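## Task

Exchange two objects: the printed block sitting in the open drawer of the short, narrow three-drawer file cabinet goes into the open drawer of the wide three-drawer cabinet, and the mug from that wide cabinet's drawer goes into the narrow cabinet's drawer. Afterwards every drawer must be pushed fully closed. The mug must never drop more than a few centimetres or take a hard knock. Both cabinets should stay roughly where they started. The robot must not topple or be left leaning. Everything must stay in its final state without the robot holding it there.

## Robot and tools

Robot: a Rainbow Robotics RB-Y1 in a physics simulation. It has a two-wheel drive base with two rear casters (0.66 m long, 0.58 m wide, front edge 0.10 m ahead of the wheel axle), a folding torso (the lower part is called the leg), a head with a camera, and two 7-joint arms, each ending in a parallel gripper with its own wrist camera. The base can only drive straight or turn on the spot; it cannot slide sideways.

Frames: the base frame sits on the floor midway between the drive wheels, x forward, y to the left, z up. The chest, left_hand and right_hand positions in the state are expressed in this frame; a hand point is the spot between its finger pads, with fingers pointing along the hand's -z and closing along its x. Reported hand positions can be off, more so at long reach. Odometry is the base frame as it was at scene start; it only counts wheel rotation, so slipping shows up as travel. Heading is positive to the left, within -3.142 to 3.142.

Tool execute_actions: argument actions is a list holding one action or nothing (empty just returns state and images). Optional cameras picks which images come back: head_camera, left_wrist_camera, right_wrist_camera or all; omitted or null means all, [] means none. An action may contain:
- base: exactly one of translate_m (a relative drive in metres from where the base currently is, forward positive, -3 to 3) or rotate_rad (a relative turn in radians, left/counter-clockwise positive, -3.2 to 3.2). A base move that would take over 8.667 s is refused.
- joints: one dictionary, keyed by joint name, of absolute target values (not offsets); each arm is addressed through its own named joints, there is no per-arm list. Torso: torso_squat_rad 0 to 1.2 (higher lowers the chest), torso_shift_rad -0.3 to 0.6 (hips forward when positive), torso_pitch_rad -0.2 to 1.4 (forward lean when positive), torso_yaw_rad -1.5 to 1.5 (left positive). Combined torso rules: squat+shift <= 1.52; squat-shift+pitch <= 1.57; shift+0.5 pitch-0.4 squat <= 0.7; shift+0.3 pitch-0.5 squat <= 0.39; breaking one leaves the torso short and off_target. Arms (left_ and right_ prefixes): shoulder_pitch_rad -2.356 to 2.356 (negative raises the arm forward); shoulder_roll_rad left 0 to 3.141, right -3.141 to 0 (away from the body lifts the arm sideways); shoulder_yaw_rad -2.094 to 2.094; elbow_rad -2.617 to 0.01 (negative bends); forearm_roll_rad -3.141 to 3.141; wrist_pitch_rad -1.57 to 1.919 (negative tips the hand forward); hand_roll_rad -2.705 to 2.705; gripper_m 0 to 0.1, the gap between pads in metres. Head: head_pan_rad -0.523 to 0.523 (left positive), head_tilt_rad -0.35 to 1.57 (down positive). Angles are radians; tolerance is 0.02 rad, 0.004 m for grippers.
- speeds: caps for this action only, translate_m 0.05 to 0.4 m/s, rotate_rad 0.1 to 1.509 rad/s (the defaults are the maxima).
- min_time_s: 0.1 to 8, the minimum duration of each arm and head motion. No action exceeds 15 s.
Unknown keys or out-of-range numbers make the whole call refused with no motion. Joints or base left out of an action may keep driving toward an earlier target.

Result lines: base_status and joint_status tell how each motion ended. done means reached (for the base, wheels turned the full amount, slip included). off_target means resting short and possibly still pushing. contact_stop means the arm or torso met firm resistance; time_out means it took too long; stopped_with_arm means an arm's contact halted the torso; limit_stop_at_own_body means a guard halted it before hitting the robot itself; limit_stop_at_<name> means a built-in limit. A stop on one joint halts its whole group (torso, left arm, or right arm), which then holds where it is. joint command not followed, often with a cause: line, means the arm-collision check rejected that arm's targets (gripper commands still run); those joints show not_followed and may be retried on later actions. on_its_own lists things not commanded this call; held at is the held target. After a stop, first back off the arms, then the torso, each in its own action. MOTOR HOT warns near overheating; OVER-TEMPERATURE FAULT and torque faults freeze the robot for a while and skip the rest of the call; resend targets afterwards. If any call reports a stop, the following calls in that same reply are skipped.

wait: seconds from 0 to 10, commands nothing, returns state and images. zoom_image: camera plus region [x0, y0, x1, y1] in pixels of that camera's latest image, at most 504 by 504; head images are 896x504, wrist images 644x364. read_manual: returns licence texts only. finished_scene: scene number 1 or 2; ends it for good and reports success, then gives the next task.

Grasping: close to at least 0.005 m narrower than the object; the gripper then reads off_target, which is expected. Each arm carries up to 3 kg; heavy loads far forward can tip the robot.

Avoid: the base does not stop on contact with furniture and may keep shoving it; the bent leg can protrude past the base front, and a leg pressing furniture can push the robot backward unseen in odometry. Never let the arms strike or press each other, grippers included; the self-check ignores hands and fingers. Do not drop objects, slam drawers, shove cabinets, or knock the mug. Occasionally loose objects get a small push from outside.

Each tool is called after "Request:" in YAML: its name, and indented under it one key for each argument.

## Session

Request:
execute_actions:
  actions: []

Scene clock: 0.00 s.
base_odometry: x=+0.000 y=+0.000 heading=+0.000 (m, m, rad; odometry frame)
base_status: not commanded
joint_positions: torso_squat_rad=+0.350 torso_shift_rad=+0.000 torso_pitch_rad=+0.000 torso_yaw_rad=+0.001 left_shoulder_pitch_rad=+0.042 left_shoulder_roll_rad=+0.046 left_shoulder_yaw_rad=+0.014 left_elbow_rad=-0.213 left_forearm_roll_rad=+0.000 left_wrist_pitch_rad=-0.021 left_hand_roll_rad=-0.020 left_gripper_m=+0.101 right_shoulder_pitch_rad=-0.026 right_shoulder_roll_rad=-0.002 right_shoulder_yaw_rad=+0.035 right_elbow_rad=-0.167 right_forearm_roll_rad=+0.008 right_wrist_pitch_rad=-0.007 right_hand_roll_rad=-0.017 right_gripper_m=+0.099 head_pan_rad=+0.000 head_tilt_rad=+0.401
joint_status: not commanded
chest: x=-0.2279 y=+0.0004 z=+1.2475 quat_wxyz=(+1.000, +0.000, +0.000, +0.000) (m; base frame)
left_hand: x=-0.1498 y=+0.2579 z=+0.5676 quat_wxyz=(+0.995, +0.025, -0.097, +0.001) (m; base frame)
right_hand: x=-0.1264 y=-0.2177 z=+0.5693 quat_wxyz=(+0.995, +0.001, -0.099, +0.018) (m; base frame)
pictures: head_camera, left_wrist_camera, right_wrist_camera
Images, in order (width x height): head_camera 896x504, left_wrist_camera 644x364, right_wrist_camera 644x364.

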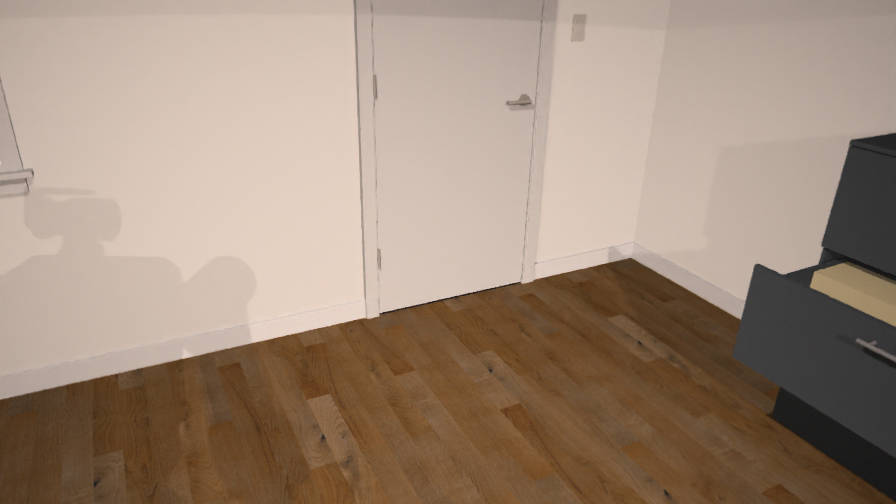

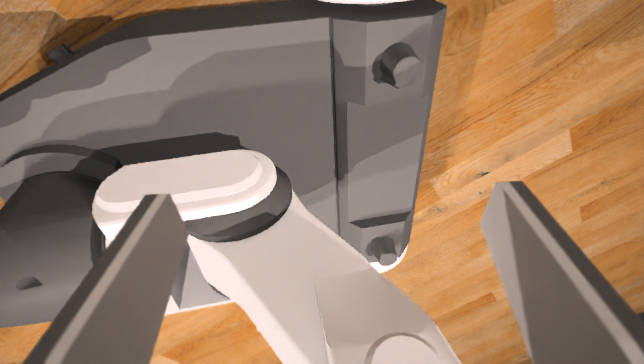

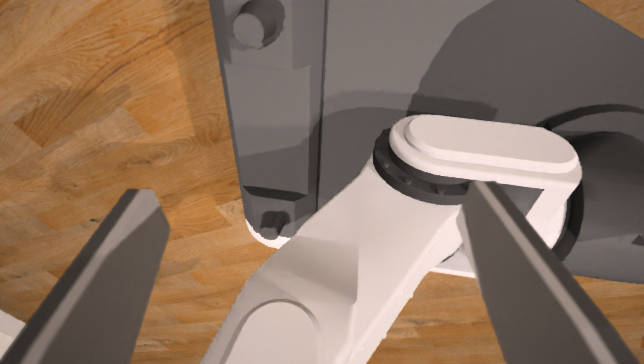

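Request:
execute_actions:
  actions:
    - {"base":{"rotate_rad":-0.8}}
  cameras: ["head_camera"]

Scene clock: 4.40 s.
base_odometry: x=+0.000 y=+0.000 heading=-0.800 (m, m, rad; odometry frame)
base_status: done
joint_positions: torso_squat_rad=+0.350 torso_shift_rad=+0.000 torso_pitch_rad=+0.000 torso_yaw_rad=+0.001 left_shoulder_pitch_rad=+0.042 left_shoulder_roll_rad=+0.046 left_shoulder_yaw_rad=+0.014 left_elbow_rad=-0.213 left_forearm_roll_rad=+0.000 left_wrist_pitch_rad=-0.021 left_hand_roll_rad=-0.020 left_gripper_m=+0.101 right_shoulder_pitch_rad=-0.026 right_shoulder_roll_rad=-0.002 right_shoulder_yaw_rad=+0.035 right_elbow_rad=-0.167 right_forearm_roll_rad=+0.008 right_wrist_pitch_rad=-0.007 right_hand_roll_rad=-0.017 right_gripper_m=+0.099 head_pan_rad=+0.000 head_tilt_rad=+0.401
joint_status: not commanded
chest: x=-0.2279 y=+0.0004 z=+1.2475 quat_wxyz=(+1.000, +0.000, +0.000, +0.000) (m; base frame)
left_hand: x=-0.1498 y=+0.2579 z=+0.5676 quat_wxyz=(+0.995, +0.025, -0.097, +0.001) (m; base frame)
right_hand: x=-0.1264 y=-0.2177 z=+0.5693 quat_wxyz=(+0.995, +0.001, -0.099, +0.018) (m; base frame)
pictures: head_camera
camera_calibration (this result's frames):
head_camera: T_world_to_cam=[[0.037256, -0.999252, 0.0103695, -0.0102044], [-0.421596, -0.025125, -0.906436, 1.29322], [0.906018, 0.0293984, -0.422216, 0.743716], [0, 0, 0, 1]] pos_world=[-0.128223, 0.00043147, 1.48634]
Images, in order (width x height): head_camera 896x504.

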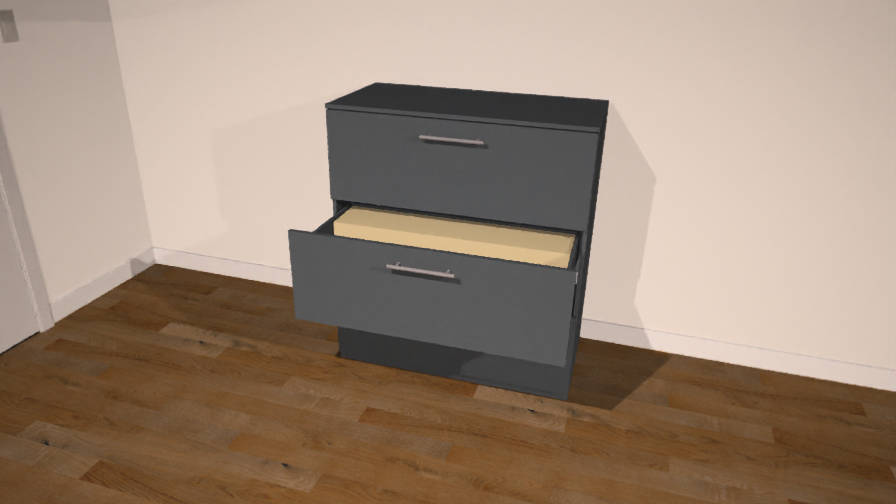

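Request:
execute_actions:
  actions:
    - {"base":{"rotate_rad":-1.1}}
  cameras: ["head_camera"]

Request:
execute_actions:
  actions:
    - {"base":{"rotate_rad":-1.1}}
  cameras: ["head_camera"]

Request:
execute_actions:
  actions:
    - {"base":{"rotate_rad":-1.1}}
  cameras: ["head_camera"]

Scene clock: 10.80 s.
base_odometry: x=+0.000 y=+0.000 heading=-1.899 (m, m, rad; odometry frame)
base_status: done
joint_positions: torso_squat_rad=+0.350 torso_shift_rad=+0.000 torso_pitch_rad=+0.000 torso_yaw_rad=+0.001 left_shoulder_pitch_rad=+0.042 left_shoulder_roll_rad=+0.046 left_shoulder_yaw_rad=+0.014 left_elbow_rad=-0.213 left_forearm_roll_rad=+0.000 left_wrist_pitch_rad=-0.021 left_hand_roll_rad=-0.020 left_gripper_m=+0.101 right_shoulder_pitch_rad=-0.026 right_shoulder_roll_rad=-0.002 right_shoulder_yaw_rad=+0.035 right_elbow_rad=-0.167 right_forearm_roll_rad=+0.008 right_wrist_pitch_rad=-0.007 right_hand_roll_rad=-0.017 right_gripper_m=+0.099 head_pan_rad=+0.000 head_tilt_rad=+0.401
joint_status: not commanded
chest: x=-0.2279 y=+0.0004 z=+1.2475 quat_wxyz=(+1.000, +0.000, +0.000, +0.000) (m; base frame)
left_hand: x=-0.1499 y=+0.2579 z=+0.5676 quat_wxyz=(+0.995, +0.025, -0.097, +0.001) (m; base frame)
right_hand: x=-0.1264 y=-0.2177 z=+0.5693 quat_wxyz=(+0.995, +0.001, -0.099, +0.018) (m; base frame)
pictures: head_camera
camera_calibration (this result's frames):
head_camera: T_world_to_cam=[[0.0372562, -0.999252, 0.0103705, -0.0102053], [-0.421589, -0.0251258, -0.906439, 1.29322], [0.906021, 0.0293983, -0.422209, 0.743715], [0, 0, 0, 1]] pos_world=[-0.128232, 0.000431647, 1.48634]
Images, in order (width x height): head_camera 896x504.

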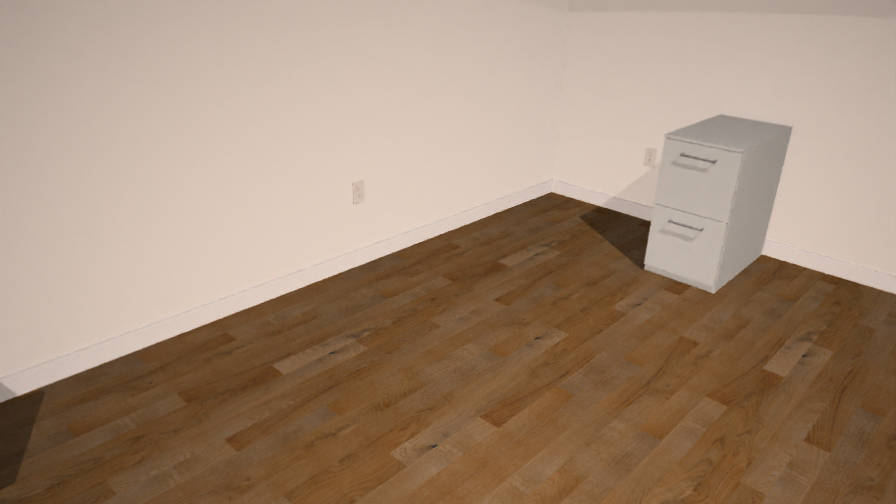

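Scene clock: 14.23 s.
base_odometry: x=+0.000 y=+0.000 heading=-2.999 (m, m, rad; odometry frame)
base_status: done
joint_positions: torso_squat_rad=+0.350 torso_shift_rad=+0.000 torso_pitch_rad=+0.000 torso_yaw_rad=+0.001 left_shoulder_pitch_rad=+0.042 left_shoulder_roll_rad=+0.046 left_shoulder_yaw_rad=+0.014 left_elbow_rad=-0.213 left_forearm_roll_rad=+0.000 left_wrist_pitch_rad=-0.021 left_hand_roll_rad=-0.020 left_gripper_m=+0.101 right_shoulder_pitch_rad=-0.026 right_shoulder_roll_rad=-0.002 right_shoulder_yaw_rad=+0.035 right_elbow_rad=-0.167 right_forearm_roll_rad=+0.008 right_wrist_pitch_rad=-0.007 right_hand_roll_rad=-0.017 right_gripper_m=+0.099 head_pan_rad=+0.000 head_tilt_rad=+0.401
joint_status: not commanded
chest: x=-0.2279 y=+0.0004 z=+1.2475 quat_wxyz=(+1.000, +0.000, +0.000, +0.000) (m; base frame)
left_hand: x=-0.1499 y=+0.2579 z=+0.5676 quat_wxyz=(+0.995, +0.025, -0.097, +0.001) (m; base frame)
right_hand: x=-0.1264 y=-0.2177 z=+0.5693 quat_wxyz=(+0.995, +0.001, -0.099, +0.018) (m; base frame)
pictures: head_camera
camera_calibration (this result's frames):
head_camera: T_world_to_cam=[[0.0372559, -0.999252, 0.0103699, -0.0102053], [-0.421586, -0.025125, -0.90644, 1.29323], [0.906023, 0.0293984, -0.422207, 0.743714], [0, 0, 0, 1]] pos_world=[-0.128236, 0.000430616, 1.48634]
Images, in order (width x height): head_camera 896x504.

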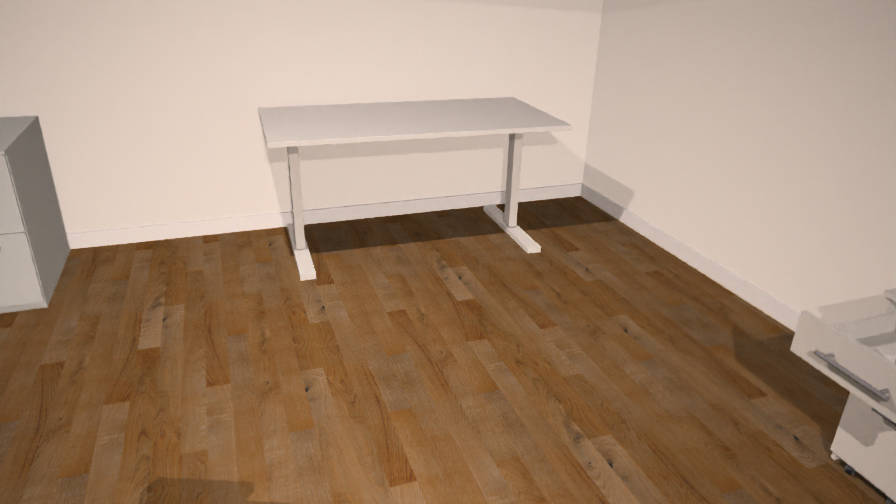

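Scene clock: 17.67 s.
base_odometry: x=+0.000 y=+0.000 heading=+2.185 (m, m, rad; odometry frame)
base_status: done
joint_positions: torso_squat_rad=+0.350 torso_shift_rad=+0.000 torso_pitch_rad=+0.000 torso_yaw_rad=+0.001 left_shoulder_pitch_rad=+0.042 left_shoulder_roll_rad=+0.046 left_shoulder_yaw_rad=+0.014 left_elbow_rad=-0.213 left_forearm_roll_rad=+0.000 left_wrist_pitch_rad=-0.021 left_hand_roll_rad=-0.020 left_gripper_m=+0.101 right_shoulder_pitch_rad=-0.026 right_shoulder_roll_rad=-0.002 right_shoulder_yaw_rad=+0.035 right_elbow_rad=-0.167 right_forearm_roll_rad=+0.008 right_wrist_pitch_rad=-0.007 right_hand_roll_rad=-0.017 right_gripper_m=+0.099 head_pan_rad=+0.000 head_tilt_rad=+0.401
joint_status: not commanded
chest: x=-0.2279 y=+0.0004 z=+1.2475 quat_wxyz=(+1.000, +0.000, +0.000, +0.000) (m; base frame)
left_hand: x=-0.1499 y=+0.2579 z=+0.5676 quat_wxyz=(+0.995, +0.025, -0.097, +0.001) (m; base frame)
right_hand: x=-0.1264 y=-0.2177 z=+0.5693 quat_wxyz=(+0.995, +0.001, -0.099, +0.018) (m; base frame)
pictures: head_camera
camera_calibration (this result's frames):
head_camera: T_world_to_cam=[[0.037256, -0.999252, 0.0103696, -0.0102049], [-0.421585, -0.0251248, -0.906441, 1.29323], [0.906023, 0.0293987, -0.422205, 0.743714], [0, 0, 0, 1]] pos_world=[-0.128238, 0.000430468, 1.48634]
Images, in order (width x height): head_camera 896x504.

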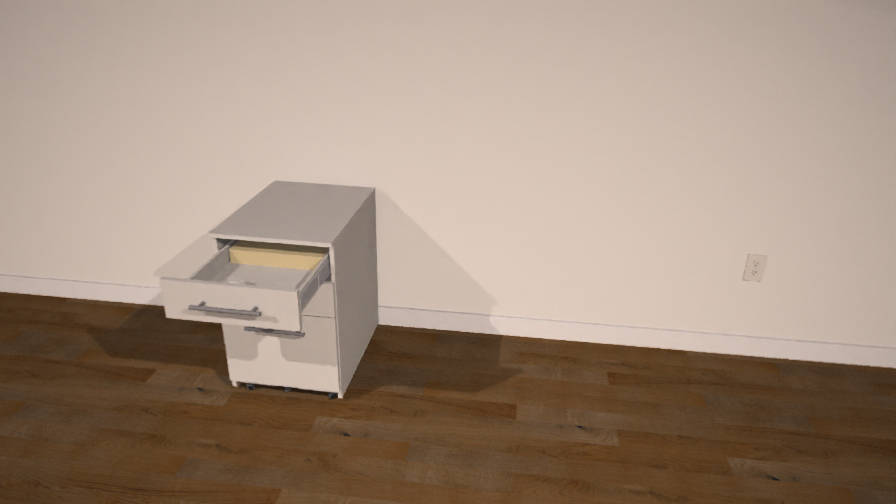

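Request:
execute_actions:
  actions:
    - {"base":{"rotate_rad":0.848}}
  cameras: []

Request:
execute_actions:
  actions:
    - {"base":{"translate_m":0.98}}
  cameras: []

Request:
execute_actions:
  actions:
    - {"base":{"rotate_rad":-0.913},"joints":{"head_tilt_rad":0.75}}
  cameras: ["head_camera"]

Scene clock: 38.57 s.
base_odometry: x=+0.000 y=+0.000 heading=+3.033 (m, m, rad; odometry frame)
base_status: done
joint_positions: torso_squat_rad=+0.350 torso_shift_rad=+0.000 torso_pitch_rad=+0.000 torso_yaw_rad=+0.001 left_shoulder_pitch_rad=+0.042 left_shoulder_roll_rad=+0.046 left_shoulder_yaw_rad=+0.014 left_elbow_rad=-0.213 left_forearm_roll_rad=+0.000 left_wrist_pitch_rad=-0.021 left_hand_roll_rad=-0.020 left_gripper_m=+0.101 right_shoulder_pitch_rad=-0.026 right_shoulder_roll_rad=-0.002 right_shoulder_yaw_rad=+0.035 right_elbow_rad=-0.167 right_forearm_roll_rad=+0.008 right_wrist_pitch_rad=-0.007 right_hand_roll_rad=-0.017 right_gripper_m=+0.099 head_pan_rad=+0.000 head_tilt_rad=+0.401
joint_status: not commanded
chest: x=-0.2279 y=+0.0004 z=+1.2475 quat_wxyz=(+1.000, +0.000, +0.000, +0.000) (m; base frame)
left_hand: x=-0.1499 y=+0.2579 z=+0.5676 quat_wxyz=(+0.995, +0.025, -0.097, +0.001) (m; base frame)
right_hand: x=-0.1264 y=-0.2177 z=+0.5693 quat_wxyz=(+0.995, +0.001, -0.099, +0.018) (m; base frame)
pictures: none
No camera images: the call's "cameras" was empty. Leave "cameras" out to get every camera's image.

Scene clock: 42.37 s.
base_odometry: x=-0.974 y=+0.106 heading=+3.033 (m, m, rad; odometry frame)
base_status: done
joint_positions: torso_squat_rad=+0.350 torso_shift_rad=+0.000 torso_pitch_rad=+0.000 torso_yaw_rad=+0.001 left_shoulder_pitch_rad=+0.042 left_shoulder_roll_rad=+0.046 left_shoulder_yaw_rad=+0.014 left_elbow_rad=-0.213 left_forearm_roll_rad=+0.000 left_wrist_pitch_rad=-0.021 left_hand_roll_rad=-0.020 left_gripper_m=+0.101 right_shoulder_pitch_rad=-0.026 right_shoulder_roll_rad=-0.002 right_shoulder_yaw_rad=+0.035 right_elbow_rad=-0.167 right_forearm_roll_rad=+0.008 right_wrist_pitch_rad=-0.007 right_hand_roll_rad=-0.017 right_gripper_m=+0.099 head_pan_rad=+0.000 head_tilt_rad=+0.401
joint_status: not commanded
chest: x=-0.2278 y=+0.0004 z=+1.2475 quat_wxyz=(+1.000, +0.000, +0.000, +0.000) (m; base frame)
left_hand: x=-0.1497 y=+0.2578 z=+0.5676 quat_wxyz=(+0.995, +0.025, -0.097, +0.001) (m; base frame)
right_hand: x=-0.1264 y=-0.2177 z=+0.5693 quat_wxyz=(+0.995, +0.001, -0.099, +0.018) (m; base frame)
pictures: none
No camera images: the call's "cameras" was empty. Leave "cameras" out to get every camera's image.

Scene clock: 45.43 s.
base_odometry: x=-0.974 y=+0.106 heading=+2.121 (m, m, rad; odometry frame)
base_status: done
joint_positions: torso_squat_rad=+0.350 torso_shift_rad=+0.000 torso_pitch_rad=+0.000 torso_yaw_rad=+0.001 left_shoulder_pitch_rad=+0.042 left_shoulder_roll_rad=+0.046 left_shoulder_yaw_rad=+0.014 left_elbow_rad=-0.213 left_forearm_roll_rad=+0.000 left_wrist_pitch_rad=-0.021 left_hand_roll_rad=-0.020 left_gripper_m=+0.101 right_shoulder_pitch_rad=-0.026 right_shoulder_roll_rad=-0.002 right_shoulder_yaw_rad=+0.035 right_elbow_rad=-0.167 right_forearm_roll_rad=+0.008 right_wrist_pitch_rad=-0.007 right_hand_roll_rad=-0.017 right_gripper_m=+0.099 head_pan_rad=+0.000 head_tilt_rad=+0.750
joint_status: all done
chest: x=-0.2278 y=+0.0004 z=+1.2475 quat_wxyz=(+1.000, +0.000, +0.000, +0.000) (m; base frame)
left_hand: x=-0.1498 y=+0.2579 z=+0.5676 quat_wxyz=(+0.995, +0.025, -0.097, +0.001) (m; base frame)
right_hand: x=-0.1264 y=-0.2177 z=+0.5693 quat_wxyz=(+0.995, +0.001, -0.099, +0.018) (m; base frame)
pictures: head_camera
camera_calibration (this result's frames):
head_camera: T_world_to_cam=[[0.0383755, -0.99926, -0.0026784, 0.00892135], [-0.706405, -0.0252328, -0.707358, 0.946421], [0.706767, 0.0290373, -0.70685, 1.1147], [0, 0, 0, 1]] pos_world=[-0.119616, 0.000427804, 1.45741]
Images, in order (width x height): head_camera 896x504.

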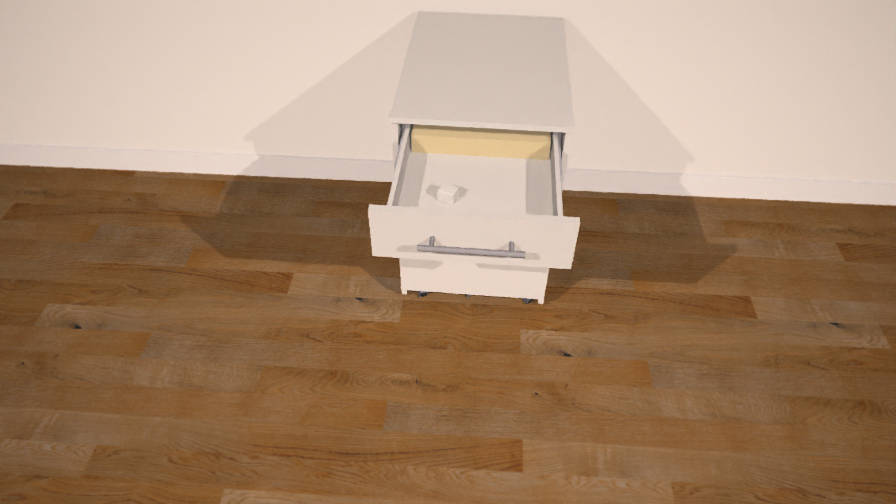

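Request:
zoom_image:
  camera: "head_camera"
  region: [360, 100, 600, 280]

Region (360, 100, 600, 280) of head_camera's 896x504 image, scaled by 2.100, with more detail than that image has; it fills the top 378 rows of this view, and the rest is white.

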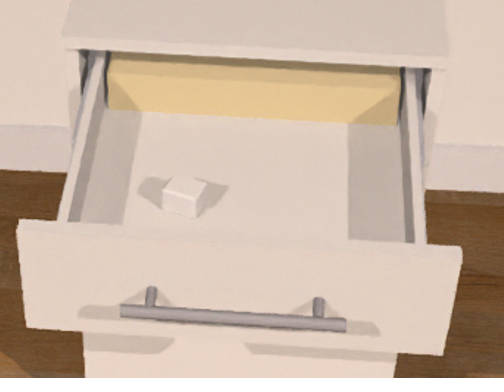

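Request:
execute_actions:
  actions:
    - {"base":{"rotate_rad":-0.171},"joints":{"torso_squat_rad":0.45,"torso_pitch_rad":0.6,"left_shoulder_pitch_rad":-1.316,"left_shoulder_roll_rad":0.257,"left_shoulder_yaw_rad":0.337,"left_elbow_rad":-0.55,"left_forearm_roll_rad":0,"left_wrist_pitch_rad":1.25,"left_hand_roll_rad":0,"right_shoulder_pitch_rad":0,"right_shoulder_roll_rad":-0.2,"right_elbow_rad":-2.4,"head_tilt_rad":0.3}}

Scene clock: 125.20 s.
base_odometry: x=-0.974 y=+0.106 heading=+1.950 (m, m, rad; odometry frame)
base_status: done
joint_positions: torso_squat_rad=+0.450 torso_shift_rad=+0.000 torso_pitch_rad=+0.600 torso_yaw_rad=+0.001 left_shoulder_pitch_rad=-1.316 left_shoulder_roll_rad=+0.257 left_shoulder_yaw_rad=+0.337 left_elbow_rad=-0.550 left_forearm_roll_rad=+0.000 left_wrist_pitch_rad=+1.250 left_hand_roll_rad=+0.000 left_gripper_m=+0.101 right_shoulder_pitch_rad=+0.000 right_shoulder_roll_rad=-0.200 right_shoulder_yaw_rad=+0.035 right_elbow_rad=-2.400 right_forearm_roll_rad=+0.008 right_wrist_pitch_rad=-0.007 right_hand_roll_rad=-0.017 right_gripper_m=+0.099 head_pan_rad=+0.000 head_tilt_rad=+0.300
joint_status: all done
chest: x=-0.0531 y=+0.0004 z=+1.1662 quat_wxyz=(+0.955, +0.000, +0.296, +0.000) (m; base frame)
left_hand: x=+0.4268 y=+0.2202 z=+0.7005 quat_wxyz=(+1.000, +0.000, +0.000, +0.000) (m; base frame)
right_hand: x=+0.3402 y=-0.1939 z=+1.0660 quat_wxyz=(+0.617, +0.014, -0.780, +0.098) (m; base frame)
pictures: head_camera, left_wrist_camera, right_wrist_camera
camera_calibration (this result's frames):
head_camera: T_world_to_cam=[[0.0374632, -0.999259, -0.00881642, 0.00575744], [-0.804315, -0.0249165, -0.593681, 0.913666], [0.593021, 0.0293323, -0.804652, 0.960925], [0, 0, 0, 1]] pos_world=[0.164811, 0.000332372, 1.31569]
left_wrist_camera: T_world_to_cam=[[0.997052, -0.0760414, 0.0102289, -0.411114], [-0.0639263, -0.749576, 0.658824, -0.242793], [-0.0424305, -0.657536, -0.752228, 0.78045], [0, 0, 0, 1]] pos_world=[0.427496, 0.29992, 0.751239]
right_wrist_camera: T_world_to_cam=[[0.21504, -0.102288, -0.971234, 0.941642], [-0.757947, 0.609657, -0.232024, 0.649922], [0.615852, 0.786038, 0.053572, -0.0270236], [0, 0, 0, 1]] pos_world=[0.306758, -0.278669, 1.0668]
Images, in order (width x height): head_camera 896x504, left_wrist_camera 644x364, right_wrist_camera 644x364.

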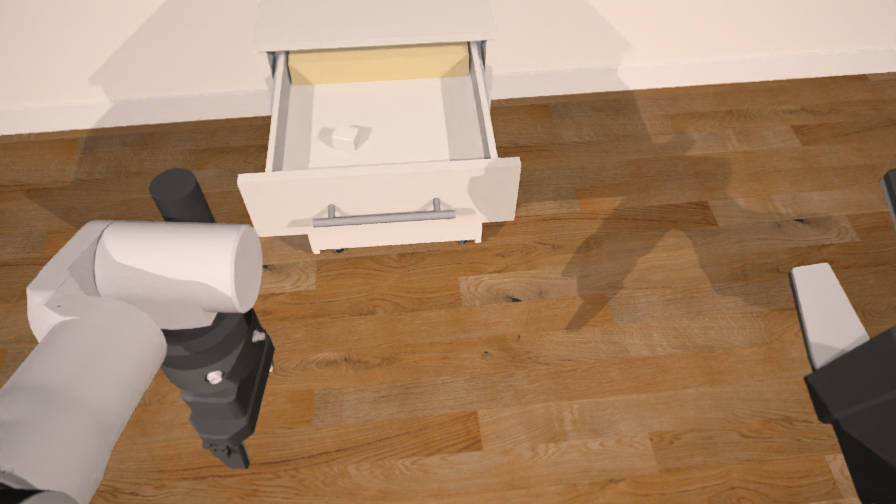

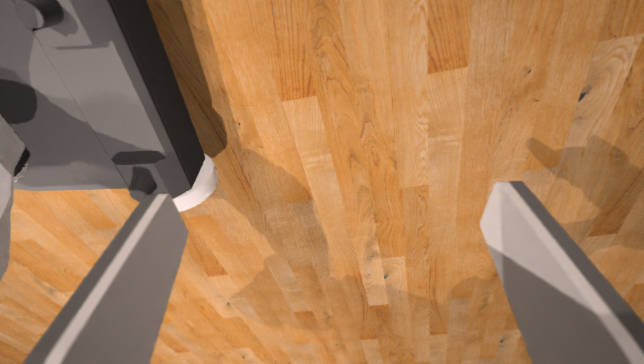

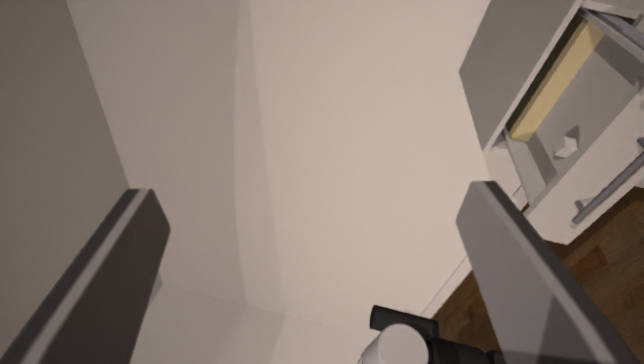

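Request:
execute_actions:
  actions:
    - {"base":{"translate_m":0.57},"joints":{"torso_squat_rad":0.38,"head_tilt_rad":0.55},"speeds":{"translate_m":0.3}}

Scene clock: 132.03 s.
base_odometry: x=-1.185 y=+0.636 heading=+1.950 (m, m, rad; odometry frame)
base_status: done
joint_positions: torso_squat_rad=+0.380 torso_shift_rad=+0.000 torso_pitch_rad=+0.600 torso_yaw_rad=+0.001 left_shoulder_pitch_rad=-1.316 left_shoulder_roll_rad=+0.257 left_shoulder_yaw_rad=+0.337 left_elbow_rad=-0.550 left_forearm_roll_rad=+0.000 left_wrist_pitch_rad=+1.250 left_hand_roll_rad=+0.000 left_gripper_m=+0.101 right_shoulder_pitch_rad=+0.000 right_shoulder_roll_rad=-0.200 right_shoulder_yaw_rad=+0.035 right_elbow_rad=-2.400 right_forearm_roll_rad=+0.008 right_wrist_pitch_rad=-0.007 right_hand_roll_rad=-0.017 right_gripper_m=+0.099 head_pan_rad=+0.000 head_tilt_rad=+0.550
joint_status: all done
chest: x=-0.0530 y=+0.0004 z=+1.1859 quat_wxyz=(+0.955, +0.000, +0.296, +0.000) (m; base frame)
left_hand: x=+0.4269 y=+0.2201 z=+0.7202 quat_wxyz=(+1.000, +0.000, +0.000, +0.000) (m; base frame)
right_hand: x=+0.3402 y=-0.1939 z=+1.0857 quat_wxyz=(+0.617, +0.014, -0.780, +0.098) (m; base frame)
pictures: head_camera, left_wrist_camera, right_wrist_camera
camera_calibration (this result's frames):
head_camera: T_world_to_cam=[[0.0341131, -0.999263, -0.0175998, 0.0179559], [-0.926195, -0.0249925, -0.376215, 0.643808], [0.375498, 0.0291347, -0.926365, 1.15671], [0, 0, 0, 1]] pos_world=[0.161339, 0.000332799, 1.31406]
left_wrist_camera: T_world_to_cam=[[0.997049, -0.0760749, 0.0102562, -0.411375], [-0.0639685, -0.749559, 0.658839, -0.255825], [-0.0424335, -0.657551, -0.752214, 0.7953], [0, 0, 0, 1]] pos_world=[0.427544, 0.2999, 0.771002]
right_wrist_camera: T_world_to_cam=[[0.21488, -0.102343, -0.971263, 0.960836], [-0.757972, 0.60966, -0.231932, 0.654398], [0.615877, 0.786028, 0.05343, -0.0279216], [0, 0, 0, 1]] pos_world=[0.306748, -0.278678, 1.08649]
Images, in order (width x height): head_camera 896x504, left_wrist_camera 644x364, right_wrist_camera 644x364.

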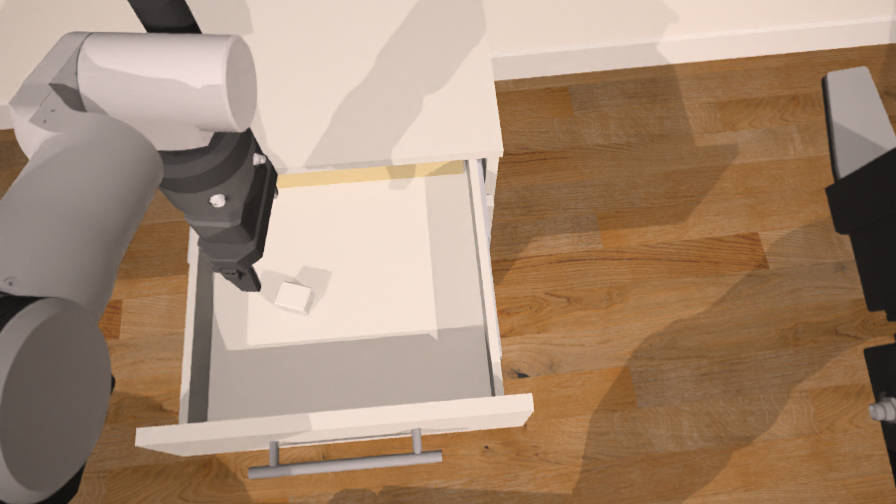

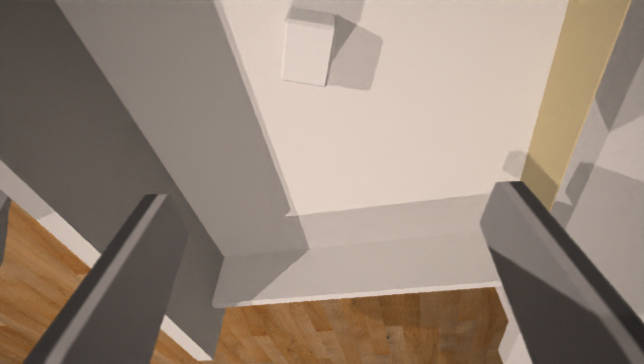

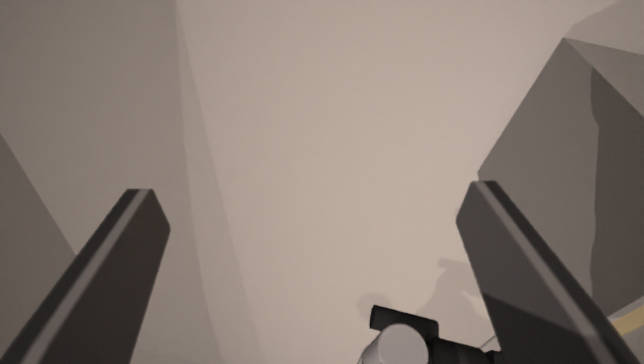

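Request:
zoom_image:
  camera: "left_wrist_camera"
  region: [230, 0, 410, 120]

Request:
zoom_image:
  camera: "head_camera"
  region: [230, 250, 370, 350]

Region (230, 0, 410, 120) of left_wrist_camera's 644x364 image, scaled by 2.800, with more detail than that image has.

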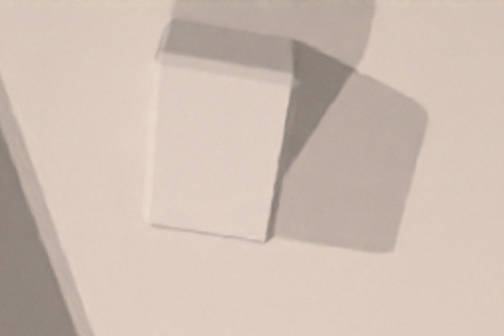

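Region (230, 250, 370, 350) of head_camera's 896x504 image, scaled by 3.600, with more detail than that image has; it fills the top 360 rows of this view, and the rest is white.

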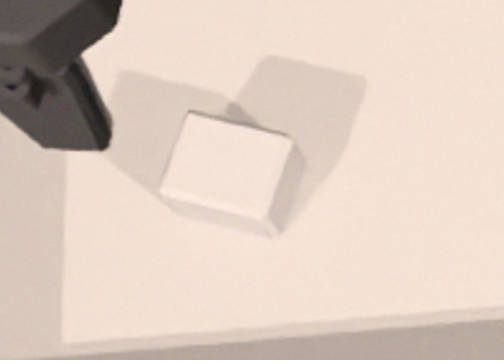

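Request:
execute_actions:
  actions:
    - {"base":{"translate_m":-0.016},"joints":{"torso_squat_rad":0.76,"left_hand_roll_rad":-0.2,"left_gripper_m":0.08}}
  cameras: ["head_camera","left_wrist_camera"]

Scene clock: 149.63 s.
base_odometry: x=-1.179 y=+0.621 heading=+1.950 (m, m, rad; odometry frame)
base_status: done
joint_positions: torso_squat_rad=+0.760 torso_shift_rad=+0.000 torso_pitch_rad=+0.600 torso_yaw_rad=+0.001 left_shoulder_pitch_rad=-1.316 left_shoulder_roll_rad=+0.257 left_shoulder_yaw_rad=+0.337 left_elbow_rad=-0.550 left_forearm_roll_rad=+0.000 left_wrist_pitch_rad=+1.250 left_hand_roll_rad=-0.200 left_gripper_m=+0.080 right_shoulder_pitch_rad=+0.000 right_shoulder_roll_rad=-0.200 right_shoulder_yaw_rad=+0.035 right_elbow_rad=-2.400 right_forearm_roll_rad=+0.008 right_wrist_pitch_rad=-0.007 right_hand_roll_rad=-0.017 right_gripper_m=+0.099 head_pan_rad=+0.000 head_tilt_rad=+0.550
joint_status: all done
chest: x=-0.0531 y=+0.0003 z=+1.0433 quat_wxyz=(+0.955, +0.000, +0.295, +0.000) (m; base frame)
left_hand: x=+0.4268 y=+0.2201 z=+0.5775 quat_wxyz=(+0.995, +0.000, +0.000, -0.100) (m; base frame)
right_hand: x=+0.3401 y=-0.1940 z=+0.9431 quat_wxyz=(+0.617, +0.014, -0.780, +0.098) (m; base frame)
pictures: head_camera, left_wrist_camera
camera_calibration (this result's frames):
head_camera: T_world_to_cam=[[0.0341141, -0.999263, -0.0175978, 0.0154016], [-0.926175, -0.0249926, -0.376265, 0.590114], [0.375548, 0.0291346, -0.926345, 1.02456], [0, 0, 0, 1]] pos_world=[0.161252, 0.000288545, 1.17141]
left_wrist_camera: T_world_to_cam=[[0.962095, -0.272524, 0.0102423, -0.351645], [-0.211524, -0.721987, 0.658781, -0.104909], [-0.172138, -0.635976, -0.752265, 0.738591], [0, 0, 0, 1]] pos_world=[0.443265, 0.298152, 0.62833]
Images, in order (width x height): head_camera 896x504, left_wrist_camera 644x364.

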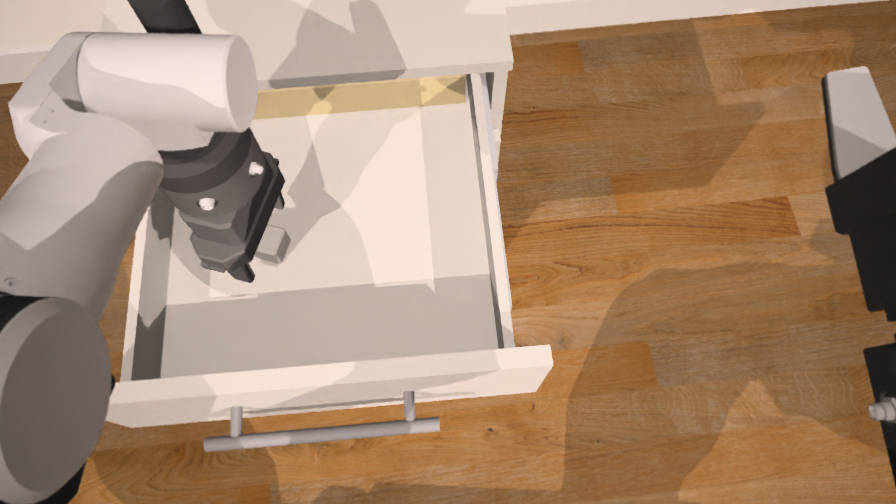

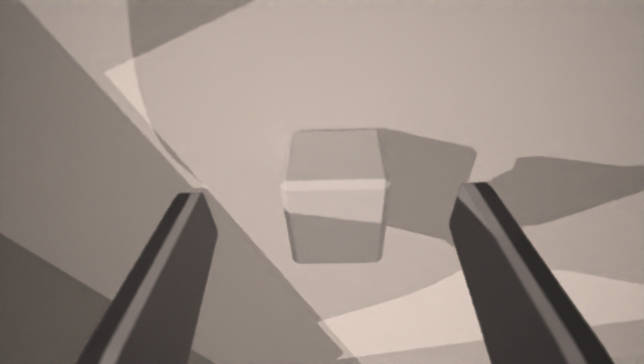

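Request:
execute_actions:
  actions:
    - {"base":{"rotate_rad":-0.045},"joints":{"left_hand_roll_rad":-0.155},"speeds":{"rotate_rad":0.2}}
  cameras: []

Request:
execute_actions:
  actions:
    - {"base":{"translate_m":-0.014},"joints":{"torso_squat_rad":0.79}}
  cameras: ["left_wrist_camera"]

Scene clock: 162.57 s.
base_odometry: x=-1.179 y=+0.621 heading=+1.906 (m, m, rad; odometry frame)
base_status: done
joint_positions: torso_squat_rad=+0.760 torso_shift_rad=+0.000 torso_pitch_rad=+0.600 torso_yaw_rad=+0.001 left_shoulder_pitch_rad=-1.316 left_shoulder_roll_rad=+0.257 left_shoulder_yaw_rad=+0.337 left_elbow_rad=-0.550 left_forearm_roll_rad=+0.000 left_wrist_pitch_rad=+1.250 left_hand_roll_rad=-0.155 left_gripper_m=+0.080 right_shoulder_pitch_rad=+0.000 right_shoulder_roll_rad=-0.200 right_shoulder_yaw_rad=+0.035 right_elbow_rad=-2.400 right_forearm_roll_rad=+0.008 right_wrist_pitch_rad=-0.007 right_hand_roll_rad=-0.017 right_gripper_m=+0.099 head_pan_rad=+0.000 head_tilt_rad=+0.550
joint_status: all done
chest: x=-0.0531 y=+0.0003 z=+1.0433 quat_wxyz=(+0.955, +0.000, +0.295, +0.000) (m; base frame)
left_hand: x=+0.4268 y=+0.2201 z=+0.5775 quat_wxyz=(+0.997, +0.000, +0.000, -0.078) (m; base frame)
right_hand: x=+0.3401 y=-0.1940 z=+0.9431 quat_wxyz=(+0.617, +0.014, -0.780, +0.098) (m; base frame)
pictures: none
No camera images: the call's "cameras" was empty. Leave "cameras" out to get every camera's image.

Scene clock: 163.33 s.
base_odometry: x=-1.174 y=+0.608 heading=+1.907 (m, m, rad; odometry frame)
base_status: done
joint_positions: torso_squat_rad=+0.790 torso_shift_rad=+0.000 torso_pitch_rad=+0.600 torso_yaw_rad=+0.001 left_shoulder_pitch_rad=-1.316 left_shoulder_roll_rad=+0.257 left_shoulder_yaw_rad=+0.337 left_elbow_rad=-0.550 left_forearm_roll_rad=+0.000 left_wrist_pitch_rad=+1.250 left_hand_roll_rad=-0.155 left_gripper_m=+0.080 right_shoulder_pitch_rad=+0.000 right_shoulder_roll_rad=-0.200 right_shoulder_yaw_rad=+0.035 right_elbow_rad=-2.400 right_forearm_roll_rad=+0.008 right_wrist_pitch_rad=-0.007 right_hand_roll_rad=-0.017 right_gripper_m=+0.099 head_pan_rad=+0.000 head_tilt_rad=+0.550
joint_status: all done
chest: x=-0.0532 y=+0.0003 z=+1.0286 quat_wxyz=(+0.955, +0.000, +0.295, +0.000) (m; base frame)
left_hand: x=+0.4267 y=+0.2201 z=+0.5629 quat_wxyz=(+0.997, +0.000, +0.000, -0.078) (m; base frame)
right_hand: x=+0.3401 y=-0.1940 z=+0.9284 quat_wxyz=(+0.617, +0.014, -0.780, +0.098) (m; base frame)
pictures: left_wrist_camera
camera_calibration (this result's frames):
left_wrist_camera: T_world_to_cam=[[0.973366, -0.229028, 0.010253, -0.365836], [-0.178883, -0.730758, 0.658782, -0.107246], [-0.143387, -0.64307, -0.752264, 0.716851], [0, 0, 0, 1]] pos_world=[0.439695, 0.298828, 0.613664]
Images, in order (width x height): left_wrist_camera 644x364.

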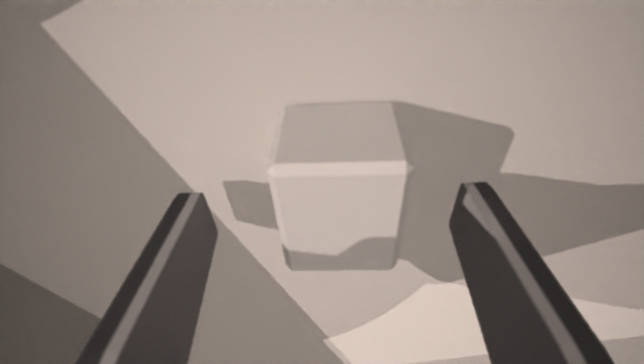

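Request:
execute_actions:
  actions:
    - {"base":{"rotate_rad":0.052},"joints":{"left_hand_roll_rad":-0.207,"torso_squat_rad":0.775},"speeds":{"rotate_rad":0.2}}
  cameras: []

Request:
execute_actions:
  actions:
    - {"base":{"translate_m":0.015},"joints":{"torso_squat_rad":0.795}}
  cameras: ["left_wrist_camera"]

Scene clock: 193.33 s.
base_odometry: x=-1.174 y=+0.608 heading=+1.958 (m, m, rad; odometry frame)
base_status: done
joint_positions: torso_squat_rad=+0.775 torso_shift_rad=+0.000 torso_pitch_rad=+0.600 torso_yaw_rad=+0.001 left_shoulder_pitch_rad=-1.316 left_shoulder_roll_rad=+0.257 left_shoulder_yaw_rad=+0.337 left_elbow_rad=-0.550 left_forearm_roll_rad=+0.000 left_wrist_pitch_rad=+1.250 left_hand_roll_rad=-0.207 left_gripper_m=+0.080 right_shoulder_pitch_rad=+0.000 right_shoulder_roll_rad=-0.200 right_shoulder_yaw_rad=+0.035 right_elbow_rad=-2.400 right_forearm_roll_rad=+0.008 right_wrist_pitch_rad=-0.007 right_hand_roll_rad=-0.017 right_gripper_m=+0.099 head_pan_rad=+0.000 head_tilt_rad=+0.550
joint_status: all done
chest: x=-0.0531 y=+0.0003 z=+1.0360 quat_wxyz=(+0.955, +0.000, +0.295, +0.000) (m; base frame)
left_hand: x=+0.4268 y=+0.2201 z=+0.5702 quat_wxyz=(+0.995, +0.000, +0.000, -0.103) (m; base frame)
right_hand: x=+0.3401 y=-0.1940 z=+0.9357 quat_wxyz=(+0.617, +0.014, -0.780, +0.098) (m; base frame)
pictures: none
No camera images: the call's "cameras" was empty. Leave "cameras" out to get every camera's image.

Scene clock: 194.10 s.
base_odometry: x=-1.180 y=+0.621 heading=+1.957 (m, m, rad; odometry frame)
base_status: done
joint_positions: torso_squat_rad=+0.795 torso_shift_rad=+0.000 torso_pitch_rad=+0.600 torso_yaw_rad=+0.001 left_shoulder_pitch_rad=-1.316 left_shoulder_roll_rad=+0.257 left_shoulder_yaw_rad=+0.337 left_elbow_rad=-0.550 left_forearm_roll_rad=+0.000 left_wrist_pitch_rad=+1.250 left_hand_roll_rad=-0.207 left_gripper_m=+0.080 right_shoulder_pitch_rad=+0.000 right_shoulder_roll_rad=-0.200 right_shoulder_yaw_rad=+0.035 right_elbow_rad=-2.400 right_forearm_roll_rad=+0.008 right_wrist_pitch_rad=-0.007 right_hand_roll_rad=-0.017 right_gripper_m=+0.099 head_pan_rad=+0.000 head_tilt_rad=+0.550
joint_status: all done
chest: x=-0.0530 y=+0.0003 z=+1.0261 quat_wxyz=(+0.955, +0.000, +0.296, +0.000) (m; base frame)
left_hand: x=+0.4268 y=+0.2201 z=+0.5602 quat_wxyz=(+0.995, +0.000, +0.000, -0.103) (m; base frame)
right_hand: x=+0.3402 y=-0.1940 z=+0.9258 quat_wxyz=(+0.618, +0.014, -0.780, +0.098) (m; base frame)
pictures: left_wrist_camera
camera_calibration (this result's frames):
left_wrist_camera: T_world_to_cam=[[0.960165, -0.279252, 0.0100485, -0.349066], [-0.216438, -0.720482, 0.658833, -0.0917767], [-0.17674, -0.634763, -0.752222, 0.72724], [0, 0, 0, 1]] pos_world=[0.443829, 0.298025, 0.611019]
Images, in order (width x height): left_wrist_camera 644x364.

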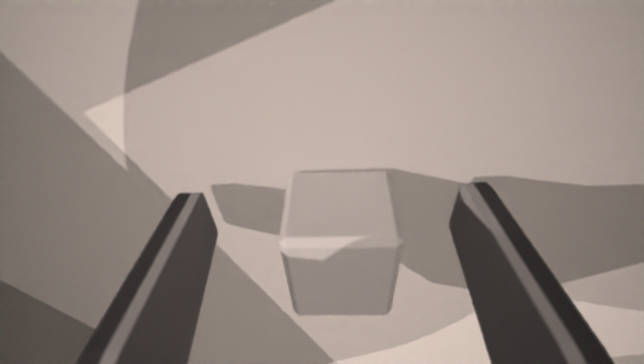

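Request:
execute_actions:
  actions:
    - {"joints":{"left_gripper_m":0.018,"torso_squat_rad":0.79}}
  cameras: ["left_wrist_camera"]

Request:
execute_actions:
  actions:
    - {"joints":{"torso_squat_rad":0.35}}
  cameras: ["left_wrist_camera","head_camera"]

Scene clock: 198.70 s.
base_odometry: x=-1.180 y=+0.621 heading=+1.957 (m, m, rad; odometry frame)
base_status: not commanded
joint_positions: torso_squat_rad=+0.790 torso_shift_rad=+0.000 torso_pitch_rad=+0.600 torso_yaw_rad=+0.001 left_shoulder_pitch_rad=-1.316 left_shoulder_roll_rad=+0.257 left_shoulder_yaw_rad=+0.337 left_elbow_rad=-0.550 left_forearm_roll_rad=+0.000 left_wrist_pitch_rad=+1.250 left_hand_roll_rad=-0.207 left_gripper_m=+0.032 right_shoulder_pitch_rad=+0.000 right_shoulder_roll_rad=-0.200 right_shoulder_yaw_rad=+0.035 right_elbow_rad=-2.400 right_forearm_roll_rad=+0.008 right_wrist_pitch_rad=-0.007 right_hand_roll_rad=-0.017 right_gripper_m=+0.099 head_pan_rad=+0.000 head_tilt_rad=+0.550
joint_status: left_gripper_m off_target (ended at +0.032, target +0.018); the others done
chest: x=-0.0531 y=+0.0003 z=+1.0286 quat_wxyz=(+0.955, +0.000, +0.296, +0.000) (m; base frame)
left_hand: x=+0.4268 y=+0.2201 z=+0.5628 quat_wxyz=(+0.995, +0.000, +0.000, -0.103) (m; base frame)
right_hand: x=+0.3401 y=-0.1940 z=+0.9283 quat_wxyz=(+0.617, +0.014, -0.780, +0.098) (m; base frame)
pictures: left_wrist_camera
camera_calibration (this result's frames):
left_wrist_camera: T_world_to_cam=[[0.960162, -0.279255, 0.0102262, -0.349181], [-0.216562, -0.720479, 0.658795, -0.0934088], [-0.176604, -0.634765, -0.752253, 0.72914], [0, 0, 0, 1]] pos_world=[0.443811, 0.298023, 0.613606]
Images, in order (width x height): left_wrist_camera 644x364.

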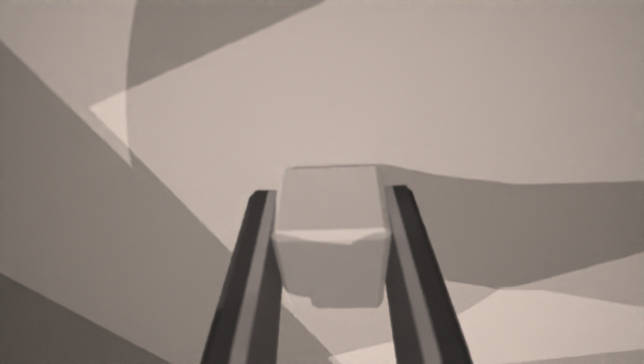

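Scene clock: 200.93 s.
base_odometry: x=-1.180 y=+0.621 heading=+1.957 (m, m, rad; odometry frame)
base_status: not commanded
joint_positions: torso_squat_rad=+0.350 torso_shift_rad=+0.000 torso_pitch_rad=+0.600 torso_yaw_rad=+0.001 left_shoulder_pitch_rad=-1.316 left_shoulder_roll_rad=+0.257 left_shoulder_yaw_rad=+0.337 left_elbow_rad=-0.550 left_forearm_roll_rad=+0.000 left_wrist_pitch_rad=+1.250 left_hand_roll_rad=-0.207 left_gripper_m=+0.032 right_shoulder_pitch_rad=+0.000 right_shoulder_roll_rad=-0.200 right_shoulder_yaw_rad=+0.035 right_elbow_rad=-2.400 right_forearm_roll_rad=+0.008 right_wrist_pitch_rad=-0.007 right_hand_roll_rad=-0.017 right_gripper_m=+0.099 head_pan_rad=+0.000 head_tilt_rad=+0.550
joint_status: all done
chest: x=-0.0531 y=+0.0004 z=+1.1934 quat_wxyz=(+0.955, +0.000, +0.296, +0.000) (m; base frame)
left_hand: x=+0.4268 y=+0.2202 z=+0.7277 quat_wxyz=(+0.995, +0.000, +0.000, -0.103) (m; base frame)
right_hand: x=+0.3402 y=-0.1939 z=+1.0932 quat_wxyz=(+0.617, +0.014, -0.780, +0.098) (m; base frame)
pictures: head_camera, left_wrist_camera
camera_calibration (this result's frames):
head_camera: T_world_to_cam=[[0.0341094, -0.999263, -0.0175935, 0.0180845], [-0.926198, -0.0249917, -0.376208, 0.646604], [0.375491, 0.0291273, -0.926368, 1.16366], [0, 0, 0, 1]] pos_world=[0.161323, 0.000336737, 1.32155]
left_wrist_camera: T_world_to_cam=[[0.960166, -0.279246, 0.0101838, -0.350859], [-0.216527, -0.720486, 0.658799, -0.201979], [-0.17663, -0.634761, -0.75225, 0.853203], [0, 0, 0, 1]] pos_world=[0.44385, 0.298082, 0.778459]
Images, in order (width x height): head_camera 896x504, left_wrist_camera 644x364.

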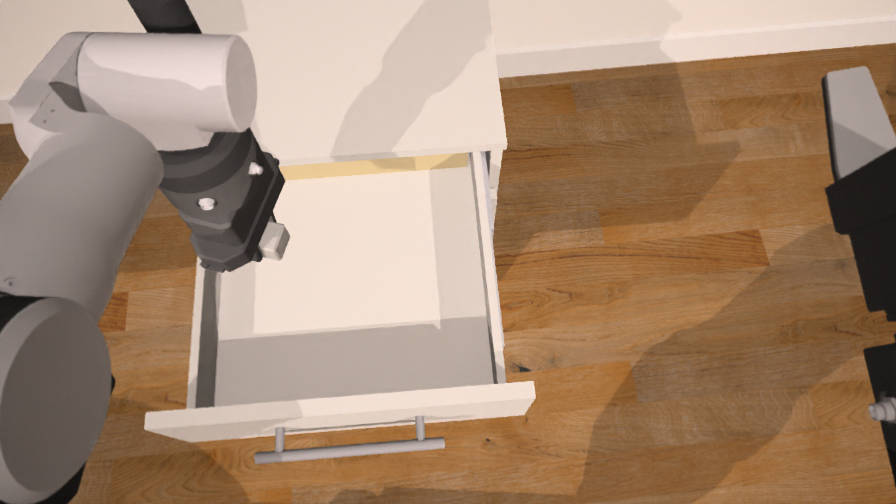

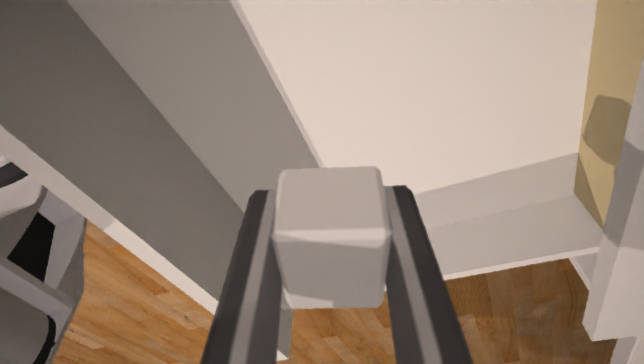

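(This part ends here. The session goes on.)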